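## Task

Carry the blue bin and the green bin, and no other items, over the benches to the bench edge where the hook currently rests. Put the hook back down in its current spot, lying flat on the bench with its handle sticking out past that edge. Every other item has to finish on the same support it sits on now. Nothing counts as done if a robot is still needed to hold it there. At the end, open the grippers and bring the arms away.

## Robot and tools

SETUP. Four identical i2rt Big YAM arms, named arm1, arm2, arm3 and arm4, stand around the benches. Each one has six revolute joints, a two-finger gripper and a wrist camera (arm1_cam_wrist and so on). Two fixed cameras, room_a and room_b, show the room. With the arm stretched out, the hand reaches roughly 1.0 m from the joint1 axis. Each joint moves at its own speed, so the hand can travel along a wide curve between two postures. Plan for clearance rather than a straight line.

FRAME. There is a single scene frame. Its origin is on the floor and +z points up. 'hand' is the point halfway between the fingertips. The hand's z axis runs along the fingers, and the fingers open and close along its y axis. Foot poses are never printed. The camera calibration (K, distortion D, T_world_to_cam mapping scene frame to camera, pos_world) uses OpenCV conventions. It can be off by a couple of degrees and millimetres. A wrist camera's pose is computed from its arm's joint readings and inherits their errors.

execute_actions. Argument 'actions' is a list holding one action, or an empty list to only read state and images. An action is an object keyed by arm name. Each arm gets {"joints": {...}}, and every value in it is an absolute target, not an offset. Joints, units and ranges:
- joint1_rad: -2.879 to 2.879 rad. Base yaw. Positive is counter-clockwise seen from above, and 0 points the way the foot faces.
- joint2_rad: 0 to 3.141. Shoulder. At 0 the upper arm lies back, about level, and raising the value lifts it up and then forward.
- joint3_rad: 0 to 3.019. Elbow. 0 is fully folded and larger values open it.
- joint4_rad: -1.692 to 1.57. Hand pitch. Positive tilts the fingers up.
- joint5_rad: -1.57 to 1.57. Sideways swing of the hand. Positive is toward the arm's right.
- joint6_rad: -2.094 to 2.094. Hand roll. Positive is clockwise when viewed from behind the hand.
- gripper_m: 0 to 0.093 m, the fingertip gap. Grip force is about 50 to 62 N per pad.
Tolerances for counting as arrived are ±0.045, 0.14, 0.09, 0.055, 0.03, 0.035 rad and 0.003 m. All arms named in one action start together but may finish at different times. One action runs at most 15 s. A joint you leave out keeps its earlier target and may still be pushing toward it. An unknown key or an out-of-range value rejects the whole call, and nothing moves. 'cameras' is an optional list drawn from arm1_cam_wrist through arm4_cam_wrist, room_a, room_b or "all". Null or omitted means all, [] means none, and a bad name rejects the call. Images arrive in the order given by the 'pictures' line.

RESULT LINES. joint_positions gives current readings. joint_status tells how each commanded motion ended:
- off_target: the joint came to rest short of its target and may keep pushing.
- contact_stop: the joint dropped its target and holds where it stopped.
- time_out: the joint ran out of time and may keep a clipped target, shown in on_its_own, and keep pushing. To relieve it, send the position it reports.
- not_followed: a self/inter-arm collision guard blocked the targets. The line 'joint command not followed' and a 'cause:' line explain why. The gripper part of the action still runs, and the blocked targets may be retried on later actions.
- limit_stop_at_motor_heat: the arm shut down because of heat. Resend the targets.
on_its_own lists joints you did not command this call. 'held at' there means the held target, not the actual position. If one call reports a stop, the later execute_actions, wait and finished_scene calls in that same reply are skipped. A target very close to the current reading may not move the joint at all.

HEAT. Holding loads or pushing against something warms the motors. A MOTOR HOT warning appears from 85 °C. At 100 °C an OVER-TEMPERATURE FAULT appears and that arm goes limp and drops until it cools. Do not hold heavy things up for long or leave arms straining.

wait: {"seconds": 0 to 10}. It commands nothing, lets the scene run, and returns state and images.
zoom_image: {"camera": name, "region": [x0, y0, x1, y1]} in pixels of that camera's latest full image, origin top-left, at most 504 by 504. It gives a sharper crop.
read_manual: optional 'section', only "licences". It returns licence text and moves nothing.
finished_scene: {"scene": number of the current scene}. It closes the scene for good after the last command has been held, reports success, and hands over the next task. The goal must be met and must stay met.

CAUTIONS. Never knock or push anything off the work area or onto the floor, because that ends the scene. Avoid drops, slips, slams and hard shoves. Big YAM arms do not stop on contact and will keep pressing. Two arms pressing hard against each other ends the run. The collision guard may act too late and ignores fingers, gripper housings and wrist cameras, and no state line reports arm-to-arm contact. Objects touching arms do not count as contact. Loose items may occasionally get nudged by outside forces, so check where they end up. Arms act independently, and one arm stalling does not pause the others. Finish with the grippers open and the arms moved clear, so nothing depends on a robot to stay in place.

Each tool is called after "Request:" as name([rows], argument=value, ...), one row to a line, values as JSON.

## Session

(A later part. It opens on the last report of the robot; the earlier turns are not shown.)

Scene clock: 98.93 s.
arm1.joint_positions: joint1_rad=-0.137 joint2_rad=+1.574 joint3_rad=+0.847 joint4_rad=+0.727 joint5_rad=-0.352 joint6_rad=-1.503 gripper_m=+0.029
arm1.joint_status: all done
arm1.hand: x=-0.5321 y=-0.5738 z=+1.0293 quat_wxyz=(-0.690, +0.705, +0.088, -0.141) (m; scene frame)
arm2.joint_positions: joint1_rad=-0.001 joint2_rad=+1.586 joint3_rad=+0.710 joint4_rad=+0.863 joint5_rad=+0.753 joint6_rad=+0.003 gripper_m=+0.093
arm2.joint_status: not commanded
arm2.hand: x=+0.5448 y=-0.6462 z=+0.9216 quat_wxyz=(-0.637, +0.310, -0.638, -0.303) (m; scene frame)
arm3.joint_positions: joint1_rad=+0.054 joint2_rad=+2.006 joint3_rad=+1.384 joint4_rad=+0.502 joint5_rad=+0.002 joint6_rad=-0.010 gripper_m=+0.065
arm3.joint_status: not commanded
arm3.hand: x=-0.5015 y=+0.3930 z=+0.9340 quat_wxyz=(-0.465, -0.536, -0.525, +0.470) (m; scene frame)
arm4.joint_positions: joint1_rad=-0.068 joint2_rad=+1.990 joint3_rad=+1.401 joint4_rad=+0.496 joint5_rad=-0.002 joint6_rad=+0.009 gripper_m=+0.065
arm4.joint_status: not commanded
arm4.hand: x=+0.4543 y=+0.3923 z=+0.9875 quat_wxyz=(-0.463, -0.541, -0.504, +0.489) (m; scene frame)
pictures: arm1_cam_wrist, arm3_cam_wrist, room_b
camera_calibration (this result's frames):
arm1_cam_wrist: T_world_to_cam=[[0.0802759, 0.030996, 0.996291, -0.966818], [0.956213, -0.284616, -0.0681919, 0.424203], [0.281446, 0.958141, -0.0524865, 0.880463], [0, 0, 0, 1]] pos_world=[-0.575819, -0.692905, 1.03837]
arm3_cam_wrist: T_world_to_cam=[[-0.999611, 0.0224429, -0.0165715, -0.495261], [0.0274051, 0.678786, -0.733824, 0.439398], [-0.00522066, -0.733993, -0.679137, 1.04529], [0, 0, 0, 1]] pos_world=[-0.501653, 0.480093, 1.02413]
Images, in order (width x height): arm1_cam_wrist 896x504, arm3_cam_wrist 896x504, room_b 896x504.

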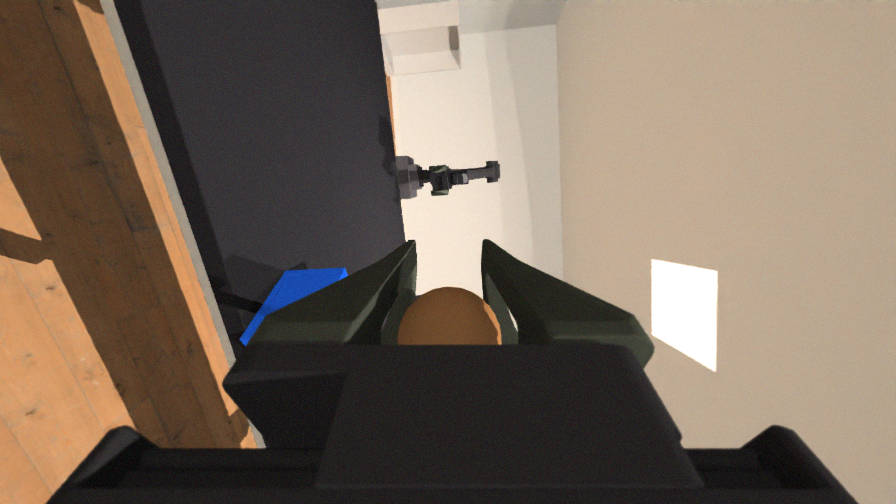

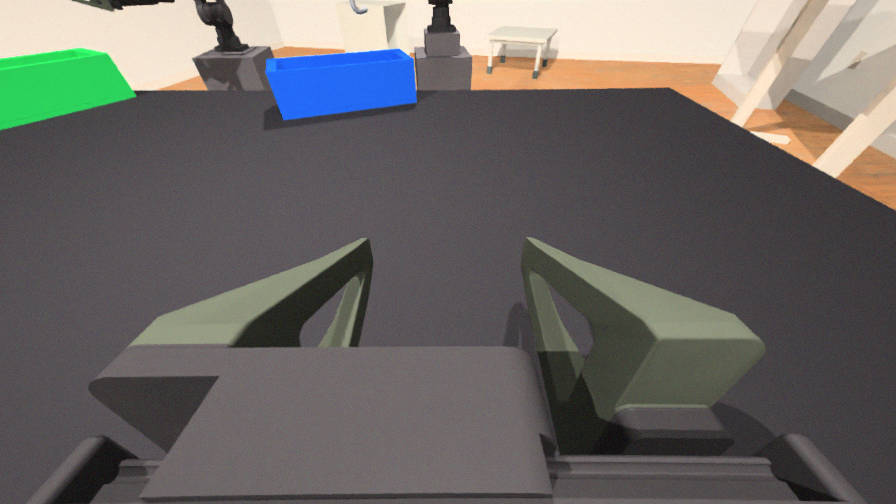

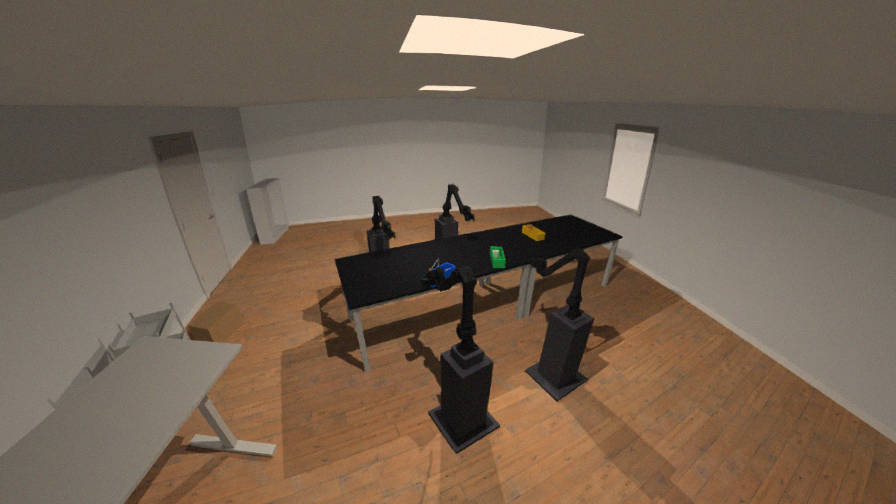

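Request:
execute_actions([
  {"arm1":{"joints":{"joint1_rad":-0.82,"joint5_rad":-0.72,"joint2_rad":1.9,"joint3_rad":1.7,"joint4_rad":0.5}}},
], cameras=[])

Request:
execute_actions([
  {"arm1":{"joints":{"joint2_rad":2.25,"joint3_rad":2.03,"joint4_rad":0.6,"joint6_rad":0}}},
], cameras=["room_a"])

Request:
execute_actions([
  {"arm1":{"joints":{"joint2_rad":2.44}}},
], cameras=["arm1_cam_wrist","room_a"])

Request:
zoom_image(camera="room_a", region=[420, 200, 540, 280])

Scene clock: 101.40 s.
arm1.joint_positions: joint1_rad=-0.819 joint2_rad=+1.932 joint3_rad=+1.631 joint4_rad=+0.459 joint5_rad=-0.720 joint6_rad=-1.506 gripper_m=+0.029
arm1.joint_status: all done
arm1.hand: x=-0.0637 y=-0.5163 z=+1.1500 quat_wxyz=(-0.744, +0.668, +0.017, +0.006) (m; scene frame)
arm2.joint_positions: joint1_rad=-0.001 joint2_rad=+1.586 joint3_rad=+0.710 joint4_rad=+0.863 joint5_rad=+0.753 joint6_rad=+0.003 gripper_m=+0.093
arm2.joint_status: not commanded
arm2.hand: x=+0.5448 y=-0.6462 z=+0.9216 quat_wxyz=(-0.637, +0.310, -0.638, -0.303) (m; scene frame)
arm3.joint_positions: joint1_rad=+0.054 joint2_rad=+2.006 joint3_rad=+1.384 joint4_rad=+0.502 joint5_rad=+0.002 joint6_rad=-0.010 gripper_m=+0.065
arm3.joint_status: not commanded
arm3.hand: x=-0.5015 y=+0.3930 z=+0.9340 quat_wxyz=(-0.465, -0.536, -0.525, +0.470) (m; scene frame)
arm4.joint_positions: joint1_rad=-0.068 joint2_rad=+1.990 joint3_rad=+1.401 joint4_rad=+0.496 joint5_rad=-0.002 joint6_rad=+0.009 gripper_m=+0.065
arm4.joint_status: not commanded
arm4.hand: x=+0.4543 y=+0.3923 z=+0.9875 quat_wxyz=(-0.463, -0.541, -0.504, +0.489) (m; scene frame)
pictures: none
No camera images: the call's "cameras" was empty. Leave "cameras" out to get every camera's image.

Scene clock: 103.40 s.
arm1.joint_positions: joint1_rad=-0.829 joint2_rad=+2.294 joint3_rad=+1.959 joint4_rad=+0.574 joint5_rad=-0.716 joint6_rad=-0.024 gripper_m=+0.029
arm1.joint_status: all done
arm1.hand: x=+0.0072 y=-0.4489 z=+1.0619 quat_wxyz=(-0.583, +0.497, -0.411, -0.493) (m; scene frame)
arm2.joint_positions: joint1_rad=-0.001 joint2_rad=+1.586 joint3_rad=+0.710 joint4_rad=+0.863 joint5_rad=+0.753 joint6_rad=+0.003 gripper_m=+0.093
arm2.joint_status: not commanded
arm2.hand: x=+0.5448 y=-0.6462 z=+0.9216 quat_wxyz=(-0.637, +0.310, -0.638, -0.303) (m; scene frame)
arm3.joint_positions: joint1_rad=+0.054 joint2_rad=+2.006 joint3_rad=+1.384 joint4_rad=+0.502 joint5_rad=+0.002 joint6_rad=-0.010 gripper_m=+0.065
arm3.joint_status: not commanded
arm3.hand: x=-0.5015 y=+0.3930 z=+0.9340 quat_wxyz=(-0.465, -0.536, -0.525, +0.470) (m; scene frame)
arm4.joint_positions: joint1_rad=-0.068 joint2_rad=+1.990 joint3_rad=+1.401 joint4_rad=+0.496 joint5_rad=-0.002 joint6_rad=+0.009 gripper_m=+0.065
arm4.joint_status: not commanded
arm4.hand: x=+0.4543 y=+0.3923 z=+0.9875 quat_wxyz=(-0.463, -0.541, -0.504, +0.489) (m; scene frame)
pictures: room_a
Images, in order (width x height): room_a 896x504.

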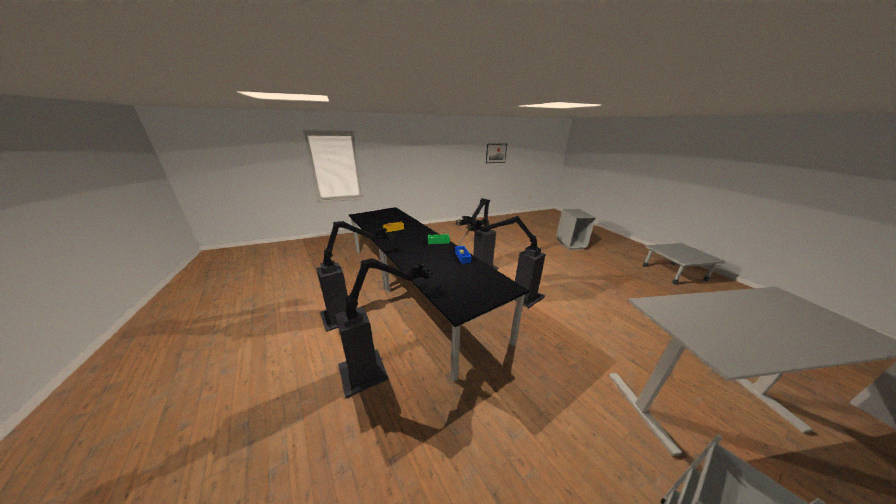

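Scene clock: 104.57 s.
arm1.joint_positions: joint1_rad=-0.829 joint2_rad=+2.464 joint3_rad=+1.990 joint4_rad=+0.589 joint5_rad=-0.716 joint6_rad=+0.001 gripper_m=+0.029
arm1.joint_status: all done
arm1.hand: x=+0.0188 y=-0.4353 z=+0.9326 quat_wxyz=(-0.535, +0.497, -0.464, -0.500) (m; scene frame)
arm2.joint_positions: joint1_rad=-0.001 joint2_rad=+1.586 joint3_rad=+0.710 joint4_rad=+0.863 joint5_rad=+0.753 joint6_rad=+0.003 gripper_m=+0.093
arm2.joint_status: not commanded
arm2.hand: x=+0.5448 y=-0.6462 z=+0.9216 quat_wxyz=(-0.637, +0.310, -0.638, -0.303) (m; scene frame)
arm3.joint_positions: joint1_rad=+0.054 joint2_rad=+2.006 joint3_rad=+1.384 joint4_rad=+0.502 joint5_rad=+0.002 joint6_rad=-0.010 gripper_m=+0.065
arm3.joint_status: not commanded
arm3.hand: x=-0.5015 y=+0.3930 z=+0.9340 quat_wxyz=(-0.465, -0.536, -0.525, +0.470) (m; scene frame)
arm4.joint_positions: joint1_rad=-0.068 joint2_rad=+1.990 joint3_rad=+1.401 joint4_rad=+0.496 joint5_rad=-0.002 joint6_rad=+0.009 gripper_m=+0.065
arm4.joint_status: not commanded
arm4.hand: x=+0.4543 y=+0.3923 z=+0.9875 quat_wxyz=(-0.463, -0.541, -0.504, +0.489) (m; scene frame)
pictures: arm1_cam_wrist, room_a
camera_calibration (this result's frames):
arm1_cam_wrist: T_world_to_cam=[[0.998243, -0.00889021, 0.0585746, -0.0791045], [0.0457579, -0.512317, -0.857576, 0.584417], [0.0376328, 0.85875, -0.511011, 0.976657], [0, 0, 0, 1]] pos_world=[0.0154695, -0.54, 1.0049]
Images, in order (width x height): arm1_cam_wrist 896x504, room_a 896x504.

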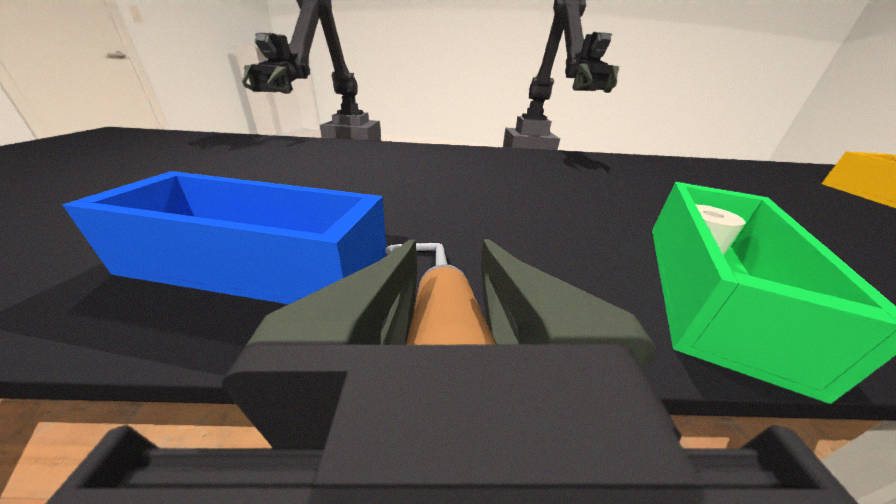

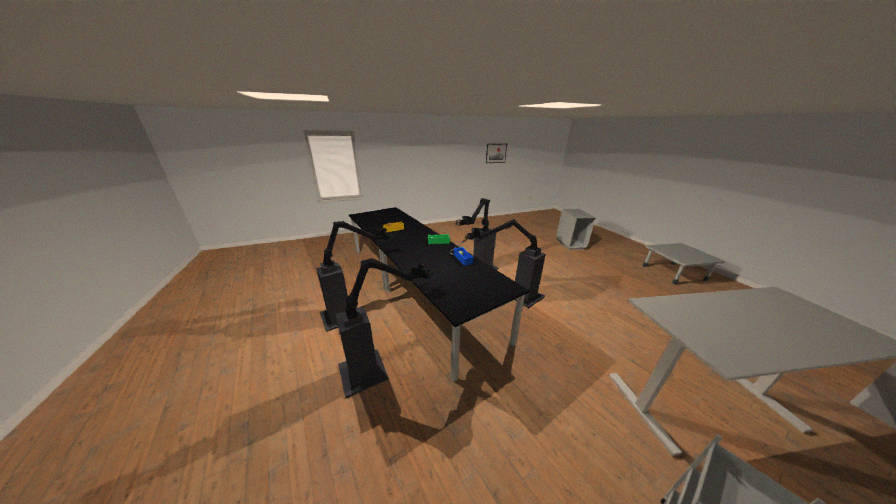

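Region (420, 200, 540, 280) of room_a's 896x504 image, scaled by 4.200, with more detail than that image has.

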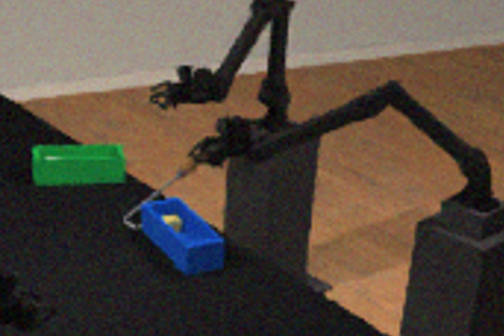

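Request:
execute_actions([
  {"arm1":{"joints":{"joint5_rad":-0.6,"joint2_rad":2.55,"joint4_rad":0.64}}},
], cameras=[])

Request:
execute_actions([
  {"arm1":{"joints":{"joint2_rad":2.635,"joint4_rad":0.65}}},
], cameras=["arm1_cam_wrist"])

Scene clock: 108.03 s.
arm1.joint_positions: joint1_rad=-0.821 joint2_rad=+2.560 joint3_rad=+1.990 joint4_rad=+0.626 joint5_rad=-0.604 joint6_rad=+0.013 gripper_m=+0.029
arm1.joint_status: all done
arm1.hand: x=+0.0308 y=-0.4341 z=+0.8565 quat_wxyz=(-0.538, +0.469, -0.514, -0.477) (m; scene frame)
arm2.joint_positions: joint1_rad=-0.001 joint2_rad=+1.586 joint3_rad=+0.710 joint4_rad=+0.863 joint5_rad=+0.753 joint6_rad=+0.003 gripper_m=+0.093
arm2.joint_status: not commanded
arm2.hand: x=+0.5448 y=-0.6462 z=+0.9216 quat_wxyz=(-0.637, +0.310, -0.638, -0.303) (m; scene frame)
arm3.joint_positions: joint1_rad=+0.054 joint2_rad=+2.006 joint3_rad=+1.384 joint4_rad=+0.502 joint5_rad=+0.002 joint6_rad=-0.010 gripper_m=+0.065
arm3.joint_status: not commanded
arm3.hand: x=-0.5015 y=+0.3930 z=+0.9340 quat_wxyz=(-0.465, -0.536, -0.525, +0.470) (m; scene frame)
arm4.joint_positions: joint1_rad=-0.068 joint2_rad=+1.990 joint3_rad=+1.401 joint4_rad=+0.496 joint5_rad=-0.002 joint6_rad=+0.009 gripper_m=+0.065
arm4.joint_status: not commanded
arm4.hand: x=+0.4543 y=+0.3923 z=+0.9875 quat_wxyz=(-0.463, -0.541, -0.504, +0.489) (m; scene frame)
pictures: none
No camera images: the call's "cameras" was empty. Leave "cameras" out to get every camera's image.

Scene clock: 108.97 s.
arm1.joint_positions: joint1_rad=-0.821 joint2_rad=+2.622 joint3_rad=+1.992 joint4_rad=+0.654 joint5_rad=-0.604 joint6_rad=+0.013 gripper_m=+0.029
arm1.joint_status: all done
arm1.hand: x=+0.0280 y=-0.4376 z=+0.8084 quat_wxyz=(-0.527, +0.470, -0.525, -0.475) (m; scene frame)
arm2.joint_positions: joint1_rad=-0.001 joint2_rad=+1.586 joint3_rad=+0.710 joint4_rad=+0.863 joint5_rad=+0.753 joint6_rad=+0.003 gripper_m=+0.093
arm2.joint_status: not commanded
arm2.hand: x=+0.5448 y=-0.6462 z=+0.9216 quat_wxyz=(-0.637, +0.310, -0.638, -0.303) (m; scene frame)
arm3.joint_positions: joint1_rad=+0.054 joint2_rad=+2.006 joint3_rad=+1.384 joint4_rad=+0.502 joint5_rad=+0.002 joint6_rad=-0.010 gripper_m=+0.065
arm3.joint_status: not commanded
arm3.hand: x=-0.5015 y=+0.3930 z=+0.9340 quat_wxyz=(-0.465, -0.536, -0.525, +0.470) (m; scene frame)
arm4.joint_positions: joint1_rad=-0.068 joint2_rad=+1.990 joint3_rad=+1.401 joint4_rad=+0.496 joint5_rad=-0.002 joint6_rad=+0.009 gripper_m=+0.065
arm4.joint_status: not commanded
arm4.hand: x=+0.4543 y=+0.3923 z=+0.9875 quat_wxyz=(-0.463, -0.541, -0.504, +0.489) (m; scene frame)
pictures: arm1_cam_wrist
camera_calibration (this result's frames):
arm1_cam_wrist: T_world_to_cam=[[0.993731, -0.111073, -0.0127238, -0.0679462], [-0.0736206, -0.564476, -0.82216, 0.42816], [0.0841374, 0.817942, -0.569115, 0.942608], [0, 0, 0, 1]] pos_world=[0.019733, -0.536859, 0.887603]
Images, in order (width x height): arm1_cam_wrist 896x504.

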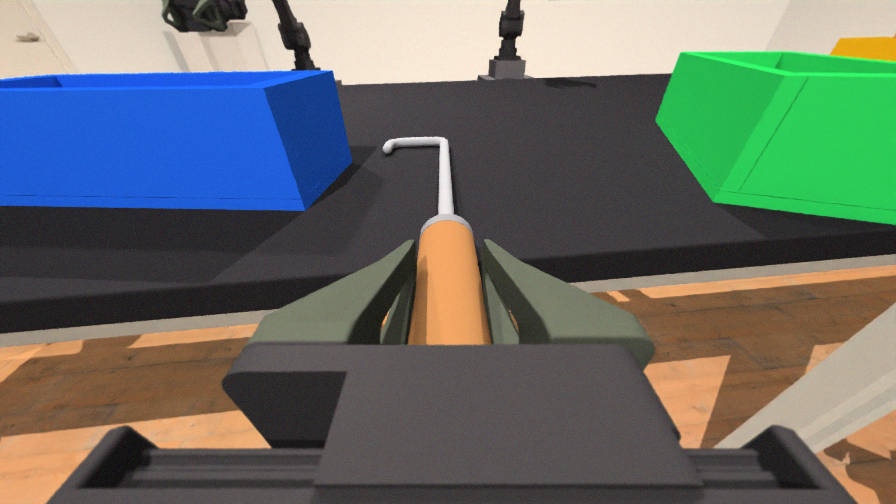

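Request:
execute_actions([
  {"arm1":{"joints":{"joint2_rad":2.665}}},
], cameras=[])

Request:
execute_actions([
  {"arm1":{"joints":{"gripper_m":0.093}}},
], cameras=[])

Request:
execute_actions([
  {"arm1":{"joints":{"joint1_rad":-0.9,"joint5_rad":-0.7,"joint2_rad":2.42,"joint3_rad":1.56,"joint4_rad":0.87}}},
], cameras=[])

Request:
execute_actions([
  {"arm1":{"joints":{"joint1_rad":-0.4,"joint5_rad":0,"joint2_rad":1.9,"joint3_rad":1.5,"joint4_rad":-0.2,"gripper_m":0.05}},"arm2":{"joints":{"joint1_rad":0.68,"joint2_rad":2.1,"joint3_rad":1.2,"joint4_rad":0.95}}},
], cameras=[])

Request:
execute_actions([
  {"arm1":{"joints":{"joint2_rad":2.4,"joint3_rad":2.35,"joint4_rad":-0.6}},"arm2":{"joints":{"joint2_rad":2.33,"joint3_rad":1.5,"joint4_rad":0.88}}},
], cameras=["arm1_cam_wrist","arm2_cam_wrist","room_a"])

Scene clock: 109.87 s.
arm1.joint_positions: joint1_rad=-0.821 joint2_rad=+2.624 joint3_rad=+1.992 joint4_rad=+0.654 joint5_rad=-0.604 joint6_rad=+0.013 gripper_m=+0.029
arm1.joint_status: all done
arm1.hand: x=+0.0279 y=-0.4378 z=+0.8070 quat_wxyz=(-0.526, +0.470, -0.525, -0.475) (m; scene frame)
arm2.joint_positions: joint1_rad=-0.001 joint2_rad=+1.586 joint3_rad=+0.710 joint4_rad=+0.863 joint5_rad=+0.753 joint6_rad=+0.003 gripper_m=+0.093
arm2.joint_status: not commanded
arm2.hand: x=+0.5448 y=-0.6462 z=+0.9216 quat_wxyz=(-0.637, +0.310, -0.638, -0.303) (m; scene frame)
arm3.joint_positions: joint1_rad=+0.054 joint2_rad=+2.006 joint3_rad=+1.384 joint4_rad=+0.502 joint5_rad=+0.002 joint6_rad=-0.010 gripper_m=+0.065
arm3.joint_status: not commanded
arm3.hand: x=-0.5015 y=+0.3930 z=+0.9340 quat_wxyz=(-0.465, -0.536, -0.525, +0.470) (m; scene frame)
arm4.joint_positions: joint1_rad=-0.068 joint2_rad=+1.990 joint3_rad=+1.401 joint4_rad=+0.496 joint5_rad=-0.002 joint6_rad=+0.009 gripper_m=+0.065
arm4.joint_status: not commanded
arm4.hand: x=+0.4543 y=+0.3923 z=+0.9875 quat_wxyz=(-0.463, -0.541, -0.504, +0.489) (m; scene frame)
pictures: none
No camera images: the call's "cameras" was empty. Leave "cameras" out to get every camera's image.

Scene clock: 110.73 s.
arm1.joint_positions: joint1_rad=-0.821 joint2_rad=+2.656 joint3_rad=+1.992 joint4_rad=+0.654 joint5_rad=-0.604 joint6_rad=+0.007 gripper_m=+0.093
arm1.joint_status: all done
arm1.hand: x=+0.0256 y=-0.4407 z=+0.7787 quat_wxyz=(-0.516, +0.473, -0.536, -0.472) (m; scene frame)
arm2.joint_positions: joint1_rad=-0.001 joint2_rad=+1.586 joint3_rad=+0.710 joint4_rad=+0.863 joint5_rad=+0.753 joint6_rad=+0.003 gripper_m=+0.093
arm2.joint_status: not commanded
arm2.hand: x=+0.5448 y=-0.6462 z=+0.9216 quat_wxyz=(-0.637, +0.310, -0.638, -0.303) (m; scene frame)
arm3.joint_positions: joint1_rad=+0.054 joint2_rad=+2.006 joint3_rad=+1.384 joint4_rad=+0.502 joint5_rad=+0.002 joint6_rad=-0.010 gripper_m=+0.065
arm3.joint_status: not commanded
arm3.hand: x=-0.5015 y=+0.3930 z=+0.9340 quat_wxyz=(-0.465, -0.536, -0.525, +0.470) (m; scene frame)
arm4.joint_positions: joint1_rad=-0.068 joint2_rad=+1.990 joint3_rad=+1.401 joint4_rad=+0.496 joint5_rad=-0.002 joint6_rad=+0.009 gripper_m=+0.065
arm4.joint_status: not commanded
arm4.hand: x=+0.4543 y=+0.3923 z=+0.9875 quat_wxyz=(-0.463, -0.541, -0.504, +0.489) (m; scene frame)
pictures: none
No camera images: the call's "cameras" was empty. Leave "cameras" out to get every camera's image.

Scene clock: 112.00 s.
arm1.joint_positions: joint1_rad=-0.902 joint2_rad=+2.418 joint3_rad=+1.557 joint4_rad=+0.858 joint5_rad=-0.697 joint6_rad=+0.006 gripper_m=+0.093
arm1.joint_status: all done
arm1.hand: x=+0.0052 y=-0.5455 z=+0.8106 quat_wxyz=(-0.516, +0.476, -0.530, -0.476) (m; scene frame)
arm2.joint_positions: joint1_rad=-0.001 joint2_rad=+1.586 joint3_rad=+0.710 joint4_rad=+0.863 joint5_rad=+0.753 joint6_rad=+0.003 gripper_m=+0.093
arm2.joint_status: not commanded
arm2.hand: x=+0.5448 y=-0.6462 z=+0.9216 quat_wxyz=(-0.637, +0.310, -0.638, -0.303) (m; scene frame)
arm3.joint_positions: joint1_rad=+0.054 joint2_rad=+2.006 joint3_rad=+1.384 joint4_rad=+0.502 joint5_rad=+0.002 joint6_rad=-0.010 gripper_m=+0.065
arm3.joint_status: not commanded
arm3.hand: x=-0.5015 y=+0.3930 z=+0.9340 quat_wxyz=(-0.465, -0.536, -0.525, +0.470) (m; scene frame)
arm4.joint_positions: joint1_rad=-0.068 joint2_rad=+1.990 joint3_rad=+1.401 joint4_rad=+0.496 joint5_rad=-0.002 joint6_rad=+0.009 gripper_m=+0.065
arm4.joint_status: not commanded
arm4.hand: x=+0.4543 y=+0.3923 z=+0.9875 quat_wxyz=(-0.463, -0.541, -0.504, +0.489) (m; scene frame)
pictures: none
No camera images: the call's "cameras" was empty. Leave "cameras" out to get every camera's image.

Scene clock: 113.73 s.
arm1.joint_positions: joint1_rad=-0.405 joint2_rad=+1.913 joint3_rad=+1.488 joint4_rad=-0.194 joint5_rad=-0.002 joint6_rad=+0.004 gripper_m=+0.050
arm1.joint_status: all done
arm1.hand: x=-0.2686 y=-0.4598 z=+0.9354 quat_wxyz=(-0.362, +0.530, -0.718, -0.271) (m; scene frame)
arm2.joint_positions: joint1_rad=+0.689 joint2_rad=+2.091 joint3_rad=+1.155 joint4_rad=+0.932 joint5_rad=+0.749 joint6_rad=+0.003 gripper_m=+0.093
arm2.joint_status: all done
arm2.hand: x=+0.0710 y=-0.6111 z=+0.8242 quat_wxyz=(-0.495, +0.506, -0.495, -0.503) (m; scene frame)
arm3.joint_positions: joint1_rad=+0.054 joint2_rad=+2.006 joint3_rad=+1.384 joint4_rad=+0.502 joint5_rad=+0.002 joint6_rad=-0.010 gripper_m=+0.065
arm3.joint_status: not commanded
arm3.hand: x=-0.5015 y=+0.3930 z=+0.9340 quat_wxyz=(-0.465, -0.536, -0.525, +0.470) (m; scene frame)
arm4.joint_positions: joint1_rad=-0.068 joint2_rad=+1.990 joint3_rad=+1.401 joint4_rad=+0.496 joint5_rad=-0.002 joint6_rad=+0.009 gripper_m=+0.065
arm4.joint_status: not commanded
arm4.hand: x=+0.4543 y=+0.3923 z=+0.9875 quat_wxyz=(-0.463, -0.541, -0.504, +0.489) (m; scene frame)
pictures: none
No camera images: the call's "cameras" was empty. Leave "cameras" out to get every camera's image.

Scene clock: 115.30 s.
arm1.joint_positions: joint1_rad=-0.405 joint2_rad=+2.398 joint3_rad=+2.306 joint4_rad=-0.593 joint5_rad=+0.000 joint6_rad=+0.002 gripper_m=+0.050
arm1.joint_status: all done
arm1.hand: x=-0.2232 y=-0.3107 z=+0.9149 quat_wxyz=(-0.339, +0.539, -0.729, -0.252) (m; scene frame)
arm2.joint_positions: joint1_rad=+0.689 joint2_rad=+2.321 joint3_rad=+1.453 joint4_rad=+0.890 joint5_rad=+0.749 joint6_rad=+0.003 gripper_m=+0.093
arm2.joint_status: all done
arm2.hand: x=+0.0150 y=-0.5528 z=+0.7818 quat_wxyz=(-0.496, +0.497, -0.495, -0.513) (m; scene frame)
arm3.joint_positions: joint1_rad=+0.054 joint2_rad=+2.006 joint3_rad=+1.384 joint4_rad=+0.502 joint5_rad=+0.002 joint6_rad=-0.010 gripper_m=+0.065
arm3.joint_status: not commanded
arm3.hand: x=-0.5015 y=+0.3930 z=+0.9340 quat_wxyz=(-0.465, -0.536, -0.525, +0.470) (m; scene frame)
arm4.joint_positions: joint1_rad=-0.068 joint2_rad=+1.990 joint3_rad=+1.401 joint4_rad=+0.496 joint5_rad=-0.002 joint6_rad=+0.009 gripper_m=+0.065
arm4.joint_status: not commanded
arm4.hand: x=+0.4543 y=+0.3923 z=+0.9875 quat_wxyz=(-0.463, -0.541, -0.504, +0.489) (m; scene frame)
pictures: arm1_cam_wrist, arm2_cam_wrist, room_a
camera_calibration (this result's frames):
arm1_cam_wrist: T_world_to_cam=[[0.953502, -0.301314, -0.00665076, 0.123541], [-0.292818, -0.920942, -0.257143, -0.10772], [0.0713557, 0.247134, -0.96635, 1.1038], [0, 0, 0, 1]] pos_world=[-0.228101, -0.334765, 1.03978]
arm2_cam_wrist: T_world_to_cam=[[0.99932, 0.028889, -0.0229216, 0.0175848], [-0.00216088, -0.574617, -0.818419, 0.322549], [-0.0368144, 0.817912, -0.574164, 1.02233], [0, 0, 0, 1]] pos_world=[0.0207607, -0.651342, 0.851369]
Images, in order (width x height): arm1_cam_wrist 896x504, arm2_cam_wrist 896x504, room_a 896x504.

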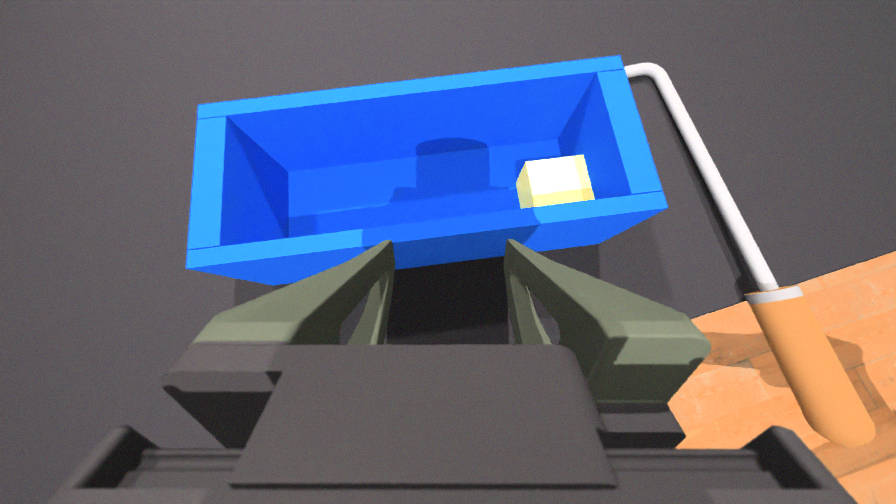

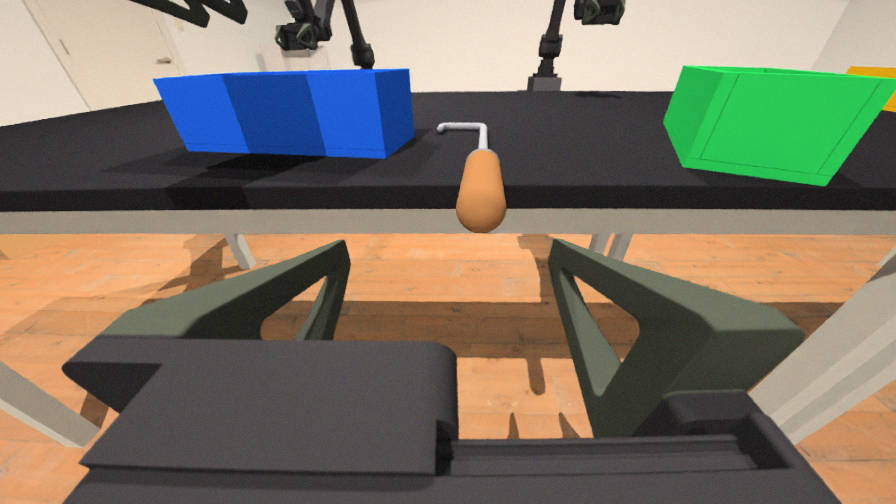

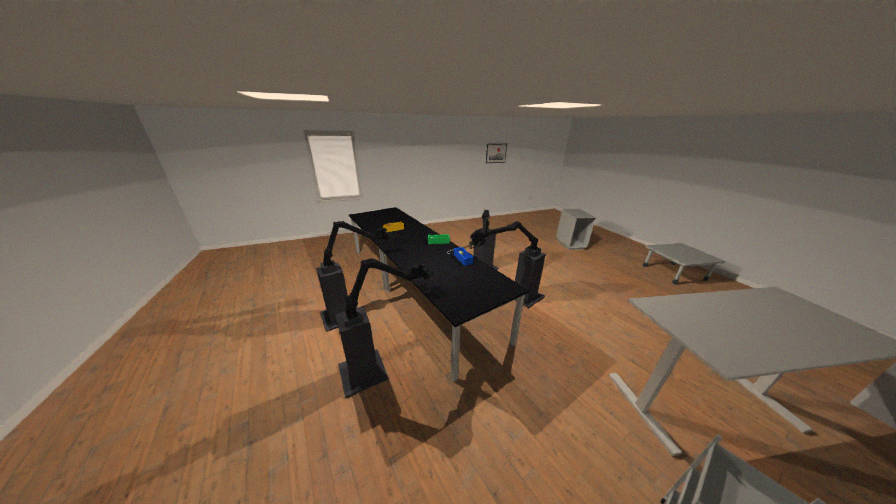

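Request:
execute_actions([
  {"arm1":{"joints":{"joint2_rad":2.47,"joint3_rad":2.53,"joint4_rad":-0.55,"joint6_rad":1.57,"gripper_m":0.08}},"arm2":{"joints":{"joint1_rad":0.57,"joint5_rad":0.6,"joint2_rad":2.44,"joint3_rad":1.78,"joint4_rad":0.72}}},
], cameras=[])

Request:
execute_actions([
  {"arm1":{"joints":{"joint2_rad":2.59,"joint4_rad":-0.47}}},
], cameras=["arm1_cam_wrist","arm2_cam_wrist"])

Scene clock: 118.03 s.
arm1.joint_positions: joint1_rad=-0.405 joint2_rad=+2.467 joint3_rad=+2.475 joint4_rad=-0.567 joint5_rad=+0.000 joint6_rad=+1.562 gripper_m=+0.080
arm1.joint_status: all done
arm1.hand: x=-0.2134 y=-0.2785 z=+0.9548 quat_wxyz=(-0.072, -0.126, -0.869, -0.473) (m; scene frame)
arm2.joint_positions: joint1_rad=+0.560 joint2_rad=+2.424 joint3_rad=+1.735 joint4_rad=+0.733 joint5_rad=+0.602 joint6_rad=+0.003 gripper_m=+0.093
arm2.joint_status: all done
arm2.hand: x=+0.0338 y=-0.4426 z=+0.8024 quat_wxyz=(-0.493, +0.494, -0.488, -0.524) (m; scene frame)
arm3.joint_positions: joint1_rad=+0.054 joint2_rad=+2.006 joint3_rad=+1.384 joint4_rad=+0.502 joint5_rad=+0.002 joint6_rad=-0.010 gripper_m=+0.065
arm3.joint_status: not commanded
arm3.hand: x=-0.5015 y=+0.3930 z=+0.9340 quat_wxyz=(-0.465, -0.536, -0.525, +0.470) (m; scene frame)
arm4.joint_positions: joint1_rad=-0.068 joint2_rad=+1.990 joint3_rad=+1.401 joint4_rad=+0.496 joint5_rad=-0.002 joint6_rad=+0.009 gripper_m=+0.065
arm4.joint_status: not commanded
arm4.hand: x=+0.4543 y=+0.3923 z=+0.9875 quat_wxyz=(-0.463, -0.541, -0.504, +0.489) (m; scene frame)
pictures: none
No camera images: the call's "cameras" was empty. Leave "cameras" out to get every camera's image.

Scene clock: 119.17 s.
arm1.joint_positions: joint1_rad=-0.405 joint2_rad=+2.577 joint3_rad=+2.497 joint4_rad=-0.472 joint5_rad=+0.000 joint6_rad=+1.564 gripper_m=+0.080
arm1.joint_status: all done
arm1.hand: x=-0.2087 y=-0.2624 z=+0.8843 quat_wxyz=(-0.071, -0.126, -0.867, -0.476) (m; scene frame)
arm2.joint_positions: joint1_rad=+0.560 joint2_rad=+2.424 joint3_rad=+1.735 joint4_rad=+0.733 joint5_rad=+0.602 joint6_rad=+0.003 gripper_m=+0.093
arm2.joint_status: not commanded
arm2.hand: x=+0.0338 y=-0.4426 z=+0.8024 quat_wxyz=(-0.493, +0.494, -0.488, -0.524) (m; scene frame)
arm3.joint_positions: joint1_rad=+0.054 joint2_rad=+2.006 joint3_rad=+1.384 joint4_rad=+0.502 joint5_rad=+0.002 joint6_rad=-0.010 gripper_m=+0.065
arm3.joint_status: not commanded
arm3.hand: x=-0.5015 y=+0.3930 z=+0.9340 quat_wxyz=(-0.465, -0.536, -0.525, +0.470) (m; scene frame)
arm4.joint_positions: joint1_rad=-0.068 joint2_rad=+1.990 joint3_rad=+1.401 joint4_rad=+0.496 joint5_rad=-0.002 joint6_rad=+0.009 gripper_m=+0.065
arm4.joint_status: not commanded
arm4.hand: x=+0.4543 y=+0.3923 z=+0.9875 quat_wxyz=(-0.463, -0.541, -0.504, +0.489) (m; scene frame)
pictures: arm1_cam_wrist, arm2_cam_wrist
camera_calibration (this result's frames):
arm1_cam_wrist: T_world_to_cam=[[-0.161064, -0.515917, -0.841361, 0.573243], [-0.922725, -0.223771, 0.313855, -0.520366], [-0.350196, 0.826896, -0.440008, 0.659979], [0, 0, 0, 1]] pos_world=[-0.156704, -0.366431, 0.93602]
arm2_cam_wrist: T_world_to_cam=[[0.998358, 0.0473398, -0.0322602, 0.011724], [-0.000304972, -0.558735, -0.829346, 0.418444], [-0.057286, 0.827994, -0.557803, 0.936801], [0, 0, 0, 1]] pos_world=[0.0420885, -0.542422, 0.869963]
Images, in order (width x height): arm1_cam_wrist 896x504, arm2_cam_wrist 896x504.

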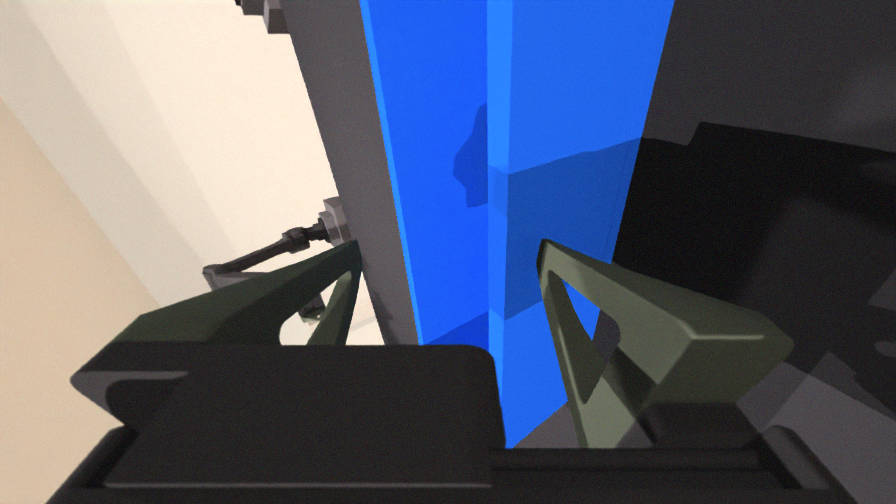

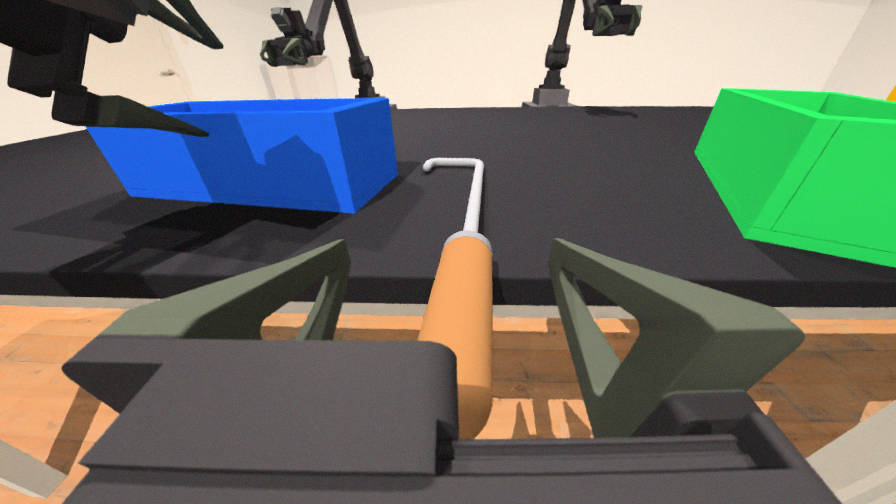

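Request:
execute_actions([
  {"arm1":{"joints":{"joint2_rad":2.45}},"arm2":{"joints":{"joint2_rad":2.47}}},
], cameras=[])

Request:
execute_actions([
  {"arm1":{"joints":{"joint2_rad":2.68,"joint3_rad":2.88,"joint4_rad":-0.56,"joint6_rad":0,"gripper_m":0.03}},"arm2":{"joints":{"gripper_m":0}}},
], cameras=[])

Request:
execute_actions([
  {"arm1":{"joints":{"joint2_rad":2.8}},"arm2":{"joints":{"joint2_rad":2.0,"joint4_rad":0.6}}},
], cameras=["arm1_cam_wrist","arm2_cam_wrist","arm3_cam_wrist"])

Scene clock: 120.77 s.
arm1.joint_positions: joint1_rad=-0.405 joint2_rad=+2.443 joint3_rad=+2.497 joint4_rad=-0.472 joint5_rad=+0.000 joint6_rad=+1.564 gripper_m=+0.080
arm1.joint_status: all done
arm1.hand: x=-0.2099 y=-0.2672 z=+1.0112 quat_wxyz=(-0.080, -0.121, -0.833, -0.533) (m; scene frame)
arm2.joint_positions: joint1_rad=+0.560 joint2_rad=+2.432 joint3_rad=+1.735 joint4_rad=+0.733 joint5_rad=+0.602 joint6_rad=+0.003 gripper_m=+0.093
arm2.joint_status: all done
arm2.hand: x=+0.0341 y=-0.4429 z=+0.7957 quat_wxyz=(-0.493, +0.497, -0.488, -0.522) (m; scene frame)
arm3.joint_positions: joint1_rad=+0.054 joint2_rad=+2.006 joint3_rad=+1.384 joint4_rad=+0.502 joint5_rad=+0.002 joint6_rad=-0.010 gripper_m=+0.065
arm3.joint_status: not commanded
arm3.hand: x=-0.5015 y=+0.3930 z=+0.9340 quat_wxyz=(-0.465, -0.536, -0.525, +0.470) (m; scene frame)
arm4.joint_positions: joint1_rad=-0.068 joint2_rad=+1.990 joint3_rad=+1.401 joint4_rad=+0.496 joint5_rad=-0.002 joint6_rad=+0.009 gripper_m=+0.065
arm4.joint_status: not commanded
arm4.hand: x=+0.4543 y=+0.3923 z=+0.9875 quat_wxyz=(-0.463, -0.541, -0.504, +0.489) (m; scene frame)
pictures: none
No camera images: the call's "cameras" was empty. Leave "cameras" out to get every camera's image.

Scene clock: 122.93 s.
arm1.joint_positions: joint1_rad=-0.405 joint2_rad=+2.701 joint3_rad=+2.824 joint4_rad=-0.556 joint5_rad=+0.000 joint6_rad=+0.008 gripper_m=+0.030
arm1.joint_status: all done
arm1.hand: x=-0.2004 y=-0.2355 z=+0.9425 quat_wxyz=(-0.427, +0.501, -0.682, -0.320) (m; scene frame)
arm2.joint_positions: joint1_rad=+0.561 joint2_rad=+2.433 joint3_rad=+1.736 joint4_rad=+0.732 joint5_rad=+0.602 joint6_rad=+0.002 gripper_m=+0.029
arm2.joint_status: gripper_m off_target (ended at +0.029, target +0.000)
arm2.hand: x=+0.0335 y=-0.4429 z=+0.7956 quat_wxyz=(-0.493, +0.497, -0.488, -0.521) (m; scene frame)
arm3.joint_positions: joint1_rad=+0.054 joint2_rad=+2.006 joint3_rad=+1.384 joint4_rad=+0.502 joint5_rad=+0.002 joint6_rad=-0.010 gripper_m=+0.065
arm3.joint_status: not commanded
arm3.hand: x=-0.5015 y=+0.3930 z=+0.9340 quat_wxyz=(-0.465, -0.536, -0.525, +0.470) (m; scene frame)
arm4.joint_positions: joint1_rad=-0.068 joint2_rad=+1.990 joint3_rad=+1.401 joint4_rad=+0.496 joint5_rad=-0.002 joint6_rad=+0.009 gripper_m=+0.065
arm4.joint_status: not commanded
arm4.hand: x=+0.4543 y=+0.3923 z=+0.9875 quat_wxyz=(-0.463, -0.541, -0.504, +0.489) (m; scene frame)
pictures: none
No camera images: the call's "cameras" was empty. Leave "cameras" out to get every camera's image.

Scene clock: 124.73 s.
arm1.joint_positions: joint1_rad=-0.405 joint2_rad=+2.788 joint3_rad=+2.840 joint4_rad=-0.549 joint5_rad=+0.001 joint6_rad=+0.001 gripper_m=+0.030
arm1.joint_status: all done
arm1.hand: x=-0.2003 y=-0.2338 z=+0.8681 quat_wxyz=(-0.406, +0.513, -0.694, -0.302) (m; scene frame)
arm2.joint_positions: joint1_rad=+0.564 joint2_rad=+2.031 joint3_rad=+1.736 joint4_rad=+0.586 joint5_rad=+0.600 joint6_rad=-0.005 gripper_m=+0.028
arm2.joint_status: all done
arm2.hand: x=+0.0533 y=-0.4758 z=+1.0985 quat_wxyz=(-0.503, +0.406, -0.465, -0.605) (m; scene frame)
arm3.joint_positions: joint1_rad=+0.054 joint2_rad=+2.006 joint3_rad=+1.384 joint4_rad=+0.502 joint5_rad=+0.002 joint6_rad=-0.010 gripper_m=+0.065
arm3.joint_status: not commanded
arm3.hand: x=-0.5015 y=+0.3930 z=+0.9340 quat_wxyz=(-0.465, -0.536, -0.525, +0.470) (m; scene frame)
arm4.joint_positions: joint1_rad=-0.068 joint2_rad=+1.990 joint3_rad=+1.401 joint4_rad=+0.496 joint5_rad=-0.002 joint6_rad=+0.009 gripper_m=+0.065
arm4.joint_status: not commanded
arm4.hand: x=+0.4543 y=+0.3923 z=+0.9875 quat_wxyz=(-0.463, -0.541, -0.504, +0.489) (m; scene frame)
pictures: arm1_cam_wrist, arm2_cam_wrist, arm3_cam_wrist
camera_calibration (this result's frames):
arm1_cam_wrist: T_world_to_cam=[[0.953894, -0.300033, -0.00817148, 0.126238], [-0.273793, -0.858668, -0.433273, 0.129071], [0.12298, 0.415534, -0.901226, 1.0311], [0, 0, 0, 1]] pos_world=[-0.211882, -0.27975, 0.986204]
arm2_cam_wrist: T_world_to_cam=[[0.984558, 0.0719306, -0.159598, 0.155759], [-0.120248, -0.384679, -0.915184, 0.828972], [-0.127224, 0.920243, -0.370089, 0.971943], [0, 0, 0, 1]] pos_world=[0.0699826, -0.586739, 1.14323]
arm3_cam_wrist: T_world_to_cam=[[-0.999611, 0.0224429, -0.0165715, -0.495261], [0.0274051, 0.678786, -0.733824, 0.439398], [-0.00522066, -0.733993, -0.679137, 1.04529], [0, 0, 0, 1]] pos_world=[-0.501653, 0.480093, 1.02413]
Images, in order (width x height): arm1_cam_wrist 896x504, arm2_cam_wrist 896x504, arm3_cam_wrist 896x504.

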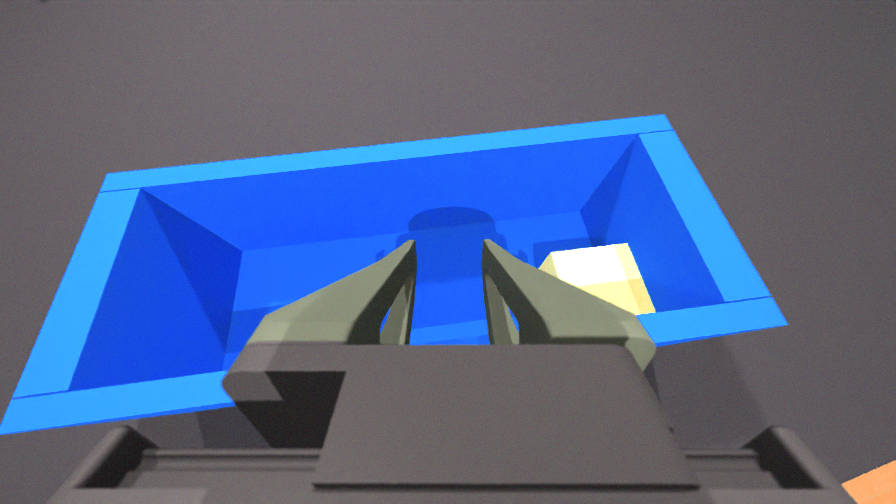

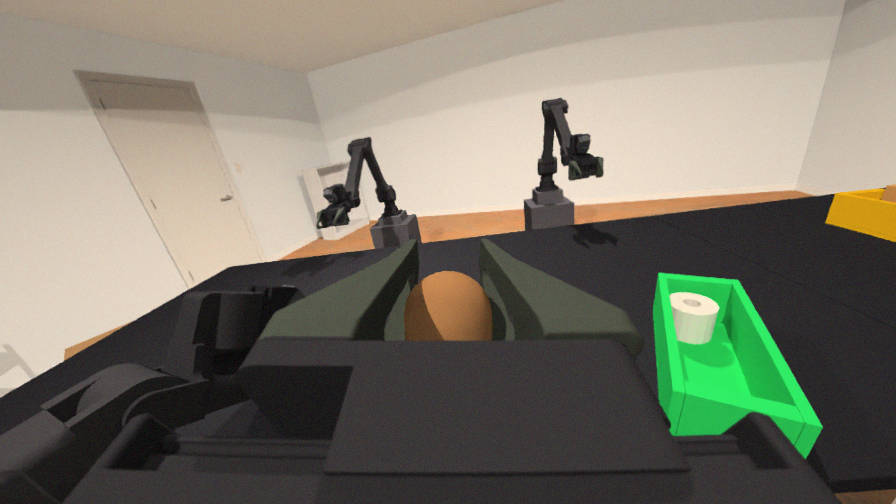

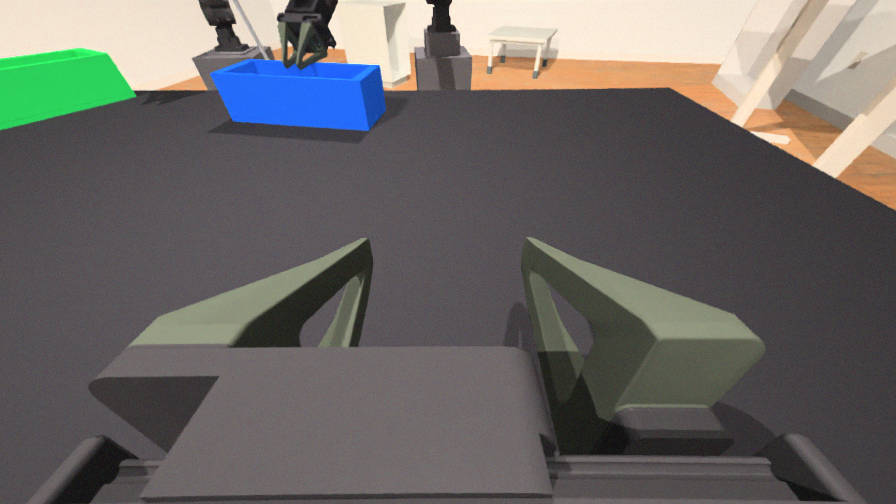

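Request:
execute_actions([
  {"arm1":{"joints":{"joint2_rad":2.76,"joint4_rad":-1.0}},"arm2":{"joints":{"joint2_rad":1.7,"joint4_rad":0.5}}},
], cameras=["arm3_cam_wrist"])

Request:
execute_actions([
  {"arm1":{"joints":{"joint2_rad":2.57,"joint3_rad":2.57,"joint4_rad":-1.2}},"arm2":{"joints":{"joint1_rad":-0.705,"joint5_rad":-0.55}}},
], cameras=["arm1_cam_wrist","room_b","room_a"])

Scene clock: 126.70 s.
arm1.joint_positions: joint1_rad=-0.405 joint2_rad=+2.728 joint3_rad=+2.861 joint4_rad=-0.968 joint5_rad=+0.001 joint6_rad=-0.001 gripper_m=+0.030
arm1.joint_status: all done
arm1.hand: x=-0.2174 y=-0.2900 z=+0.8573 quat_wxyz=(-0.284, +0.557, -0.751, -0.211) (m; scene frame)
arm2.joint_positions: joint1_rad=+0.564 joint2_rad=+1.736 joint3_rad=+1.736 joint4_rad=+0.486 joint5_rad=+0.600 joint6_rad=-0.010 gripper_m=+0.028
arm2.joint_status: all done
arm2.hand: x=+0.1120 y=-0.5554 z=+1.3018 quat_wxyz=(-0.507, +0.331, -0.444, -0.661) (m; scene frame)
arm3.joint_positions: joint1_rad=+0.054 joint2_rad=+2.006 joint3_rad=+1.384 joint4_rad=+0.502 joint5_rad=+0.002 joint6_rad=-0.010 gripper_m=+0.065
arm3.joint_status: not commanded
arm3.hand: x=-0.5015 y=+0.3930 z=+0.9340 quat_wxyz=(-0.465, -0.536, -0.525, +0.470) (m; scene frame)
arm4.joint_positions: joint1_rad=-0.068 joint2_rad=+1.990 joint3_rad=+1.401 joint4_rad=+0.496 joint5_rad=-0.002 joint6_rad=+0.009 gripper_m=+0.065
arm4.joint_status: not commanded
arm4.hand: x=+0.4543 y=+0.3923 z=+0.9875 quat_wxyz=(-0.463, -0.541, -0.504, +0.489) (m; scene frame)
pictures: arm3_cam_wrist
camera_calibration (this result's frames):
arm3_cam_wrist: T_world_to_cam=[[-0.999611, 0.0224429, -0.0165715, -0.495261], [0.0274051, 0.678786, -0.733824, 0.439398], [-0.00522066, -0.733993, -0.679137, 1.04529], [0, 0, 0, 1]] pos_world=[-0.501653, 0.480093, 1.02413]
Images, in order (width x height): arm3_cam_wrist 896x504.

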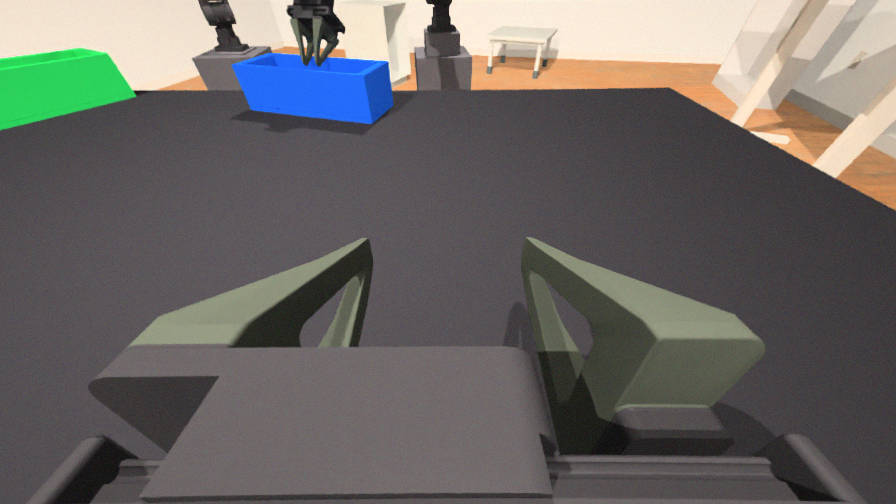

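Scene clock: 128.43 s.
arm1.joint_positions: joint1_rad=-0.405 joint2_rad=+2.564 joint3_rad=+2.569 joint4_rad=-1.190 joint5_rad=+0.001 joint6_rad=-0.001 gripper_m=+0.030
arm1.joint_status: all done
arm1.hand: x=-0.2434 y=-0.3755 z=+0.8245 quat_wxyz=(-0.149, +0.586, -0.789, -0.111) (m; scene frame)
arm2.joint_positions: joint1_rad=-0.713 joint2_rad=+1.738 joint3_rad=+1.736 joint4_rad=+0.486 joint5_rad=-0.549 joint6_rad=+0.007 gripper_m=+0.028
arm2.joint_status: all done
arm2.hand: x=+0.8279 y=-0.5530 z=+1.3051 quat_wxyz=(-0.671, +0.431, -0.339, -0.499) (m; scene frame)
arm3.joint_positions: joint1_rad=+0.054 joint2_rad=+2.006 joint3_rad=+1.384 joint4_rad=+0.502 joint5_rad=+0.002 joint6_rad=-0.010 gripper_m=+0.065
arm3.joint_status: not commanded
arm3.hand: x=-0.5015 y=+0.3930 z=+0.9340 quat_wxyz=(-0.465, -0.536, -0.525, +0.470) (m; scene frame)
arm4.joint_positions: joint1_rad=-0.068 joint2_rad=+1.990 joint3_rad=+1.401 joint4_rad=+0.496 joint5_rad=-0.002 joint6_rad=+0.009 gripper_m=+0.065
arm4.joint_status: not commanded
arm4.hand: x=+0.4543 y=+0.3923 z=+0.9875 quat_wxyz=(-0.463, -0.541, -0.504, +0.489) (m; scene frame)
pictures: arm1_cam_wrist, room_a, room_b
camera_calibration (this result's frames):
arm1_cam_wrist: T_world_to_cam=[[0.954063, -0.299605, 0.000692919, 0.117316], [-0.291229, -0.926843, 0.236955, -0.605781], [-0.0703505, -0.226272, -0.97152, 0.825875], [0, 0, 0, 1]] pos_world=[-0.230247, -0.339444, 0.945816]
Images, in order (width x height): arm1_cam_wrist 896x504, room_a 896x504, room_b 896x504.

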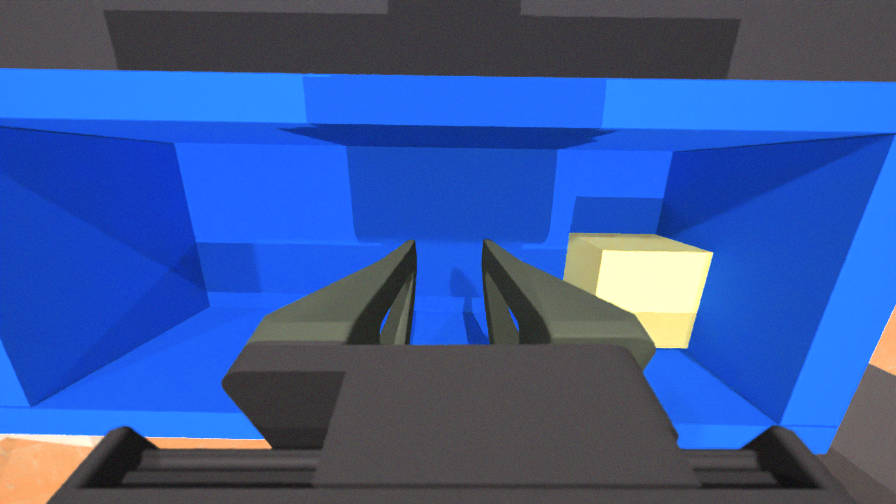

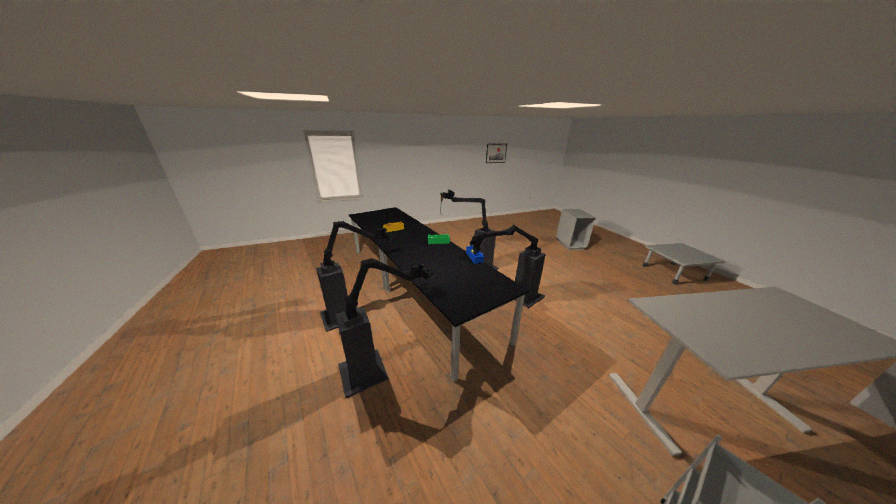

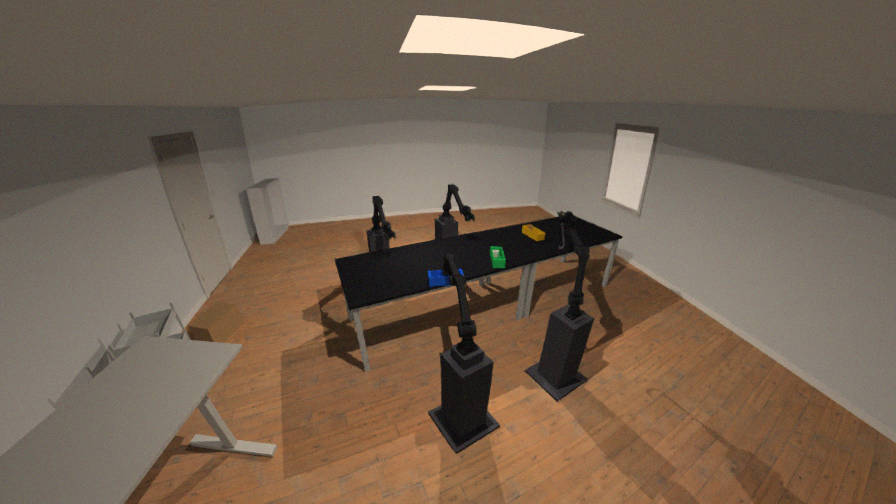

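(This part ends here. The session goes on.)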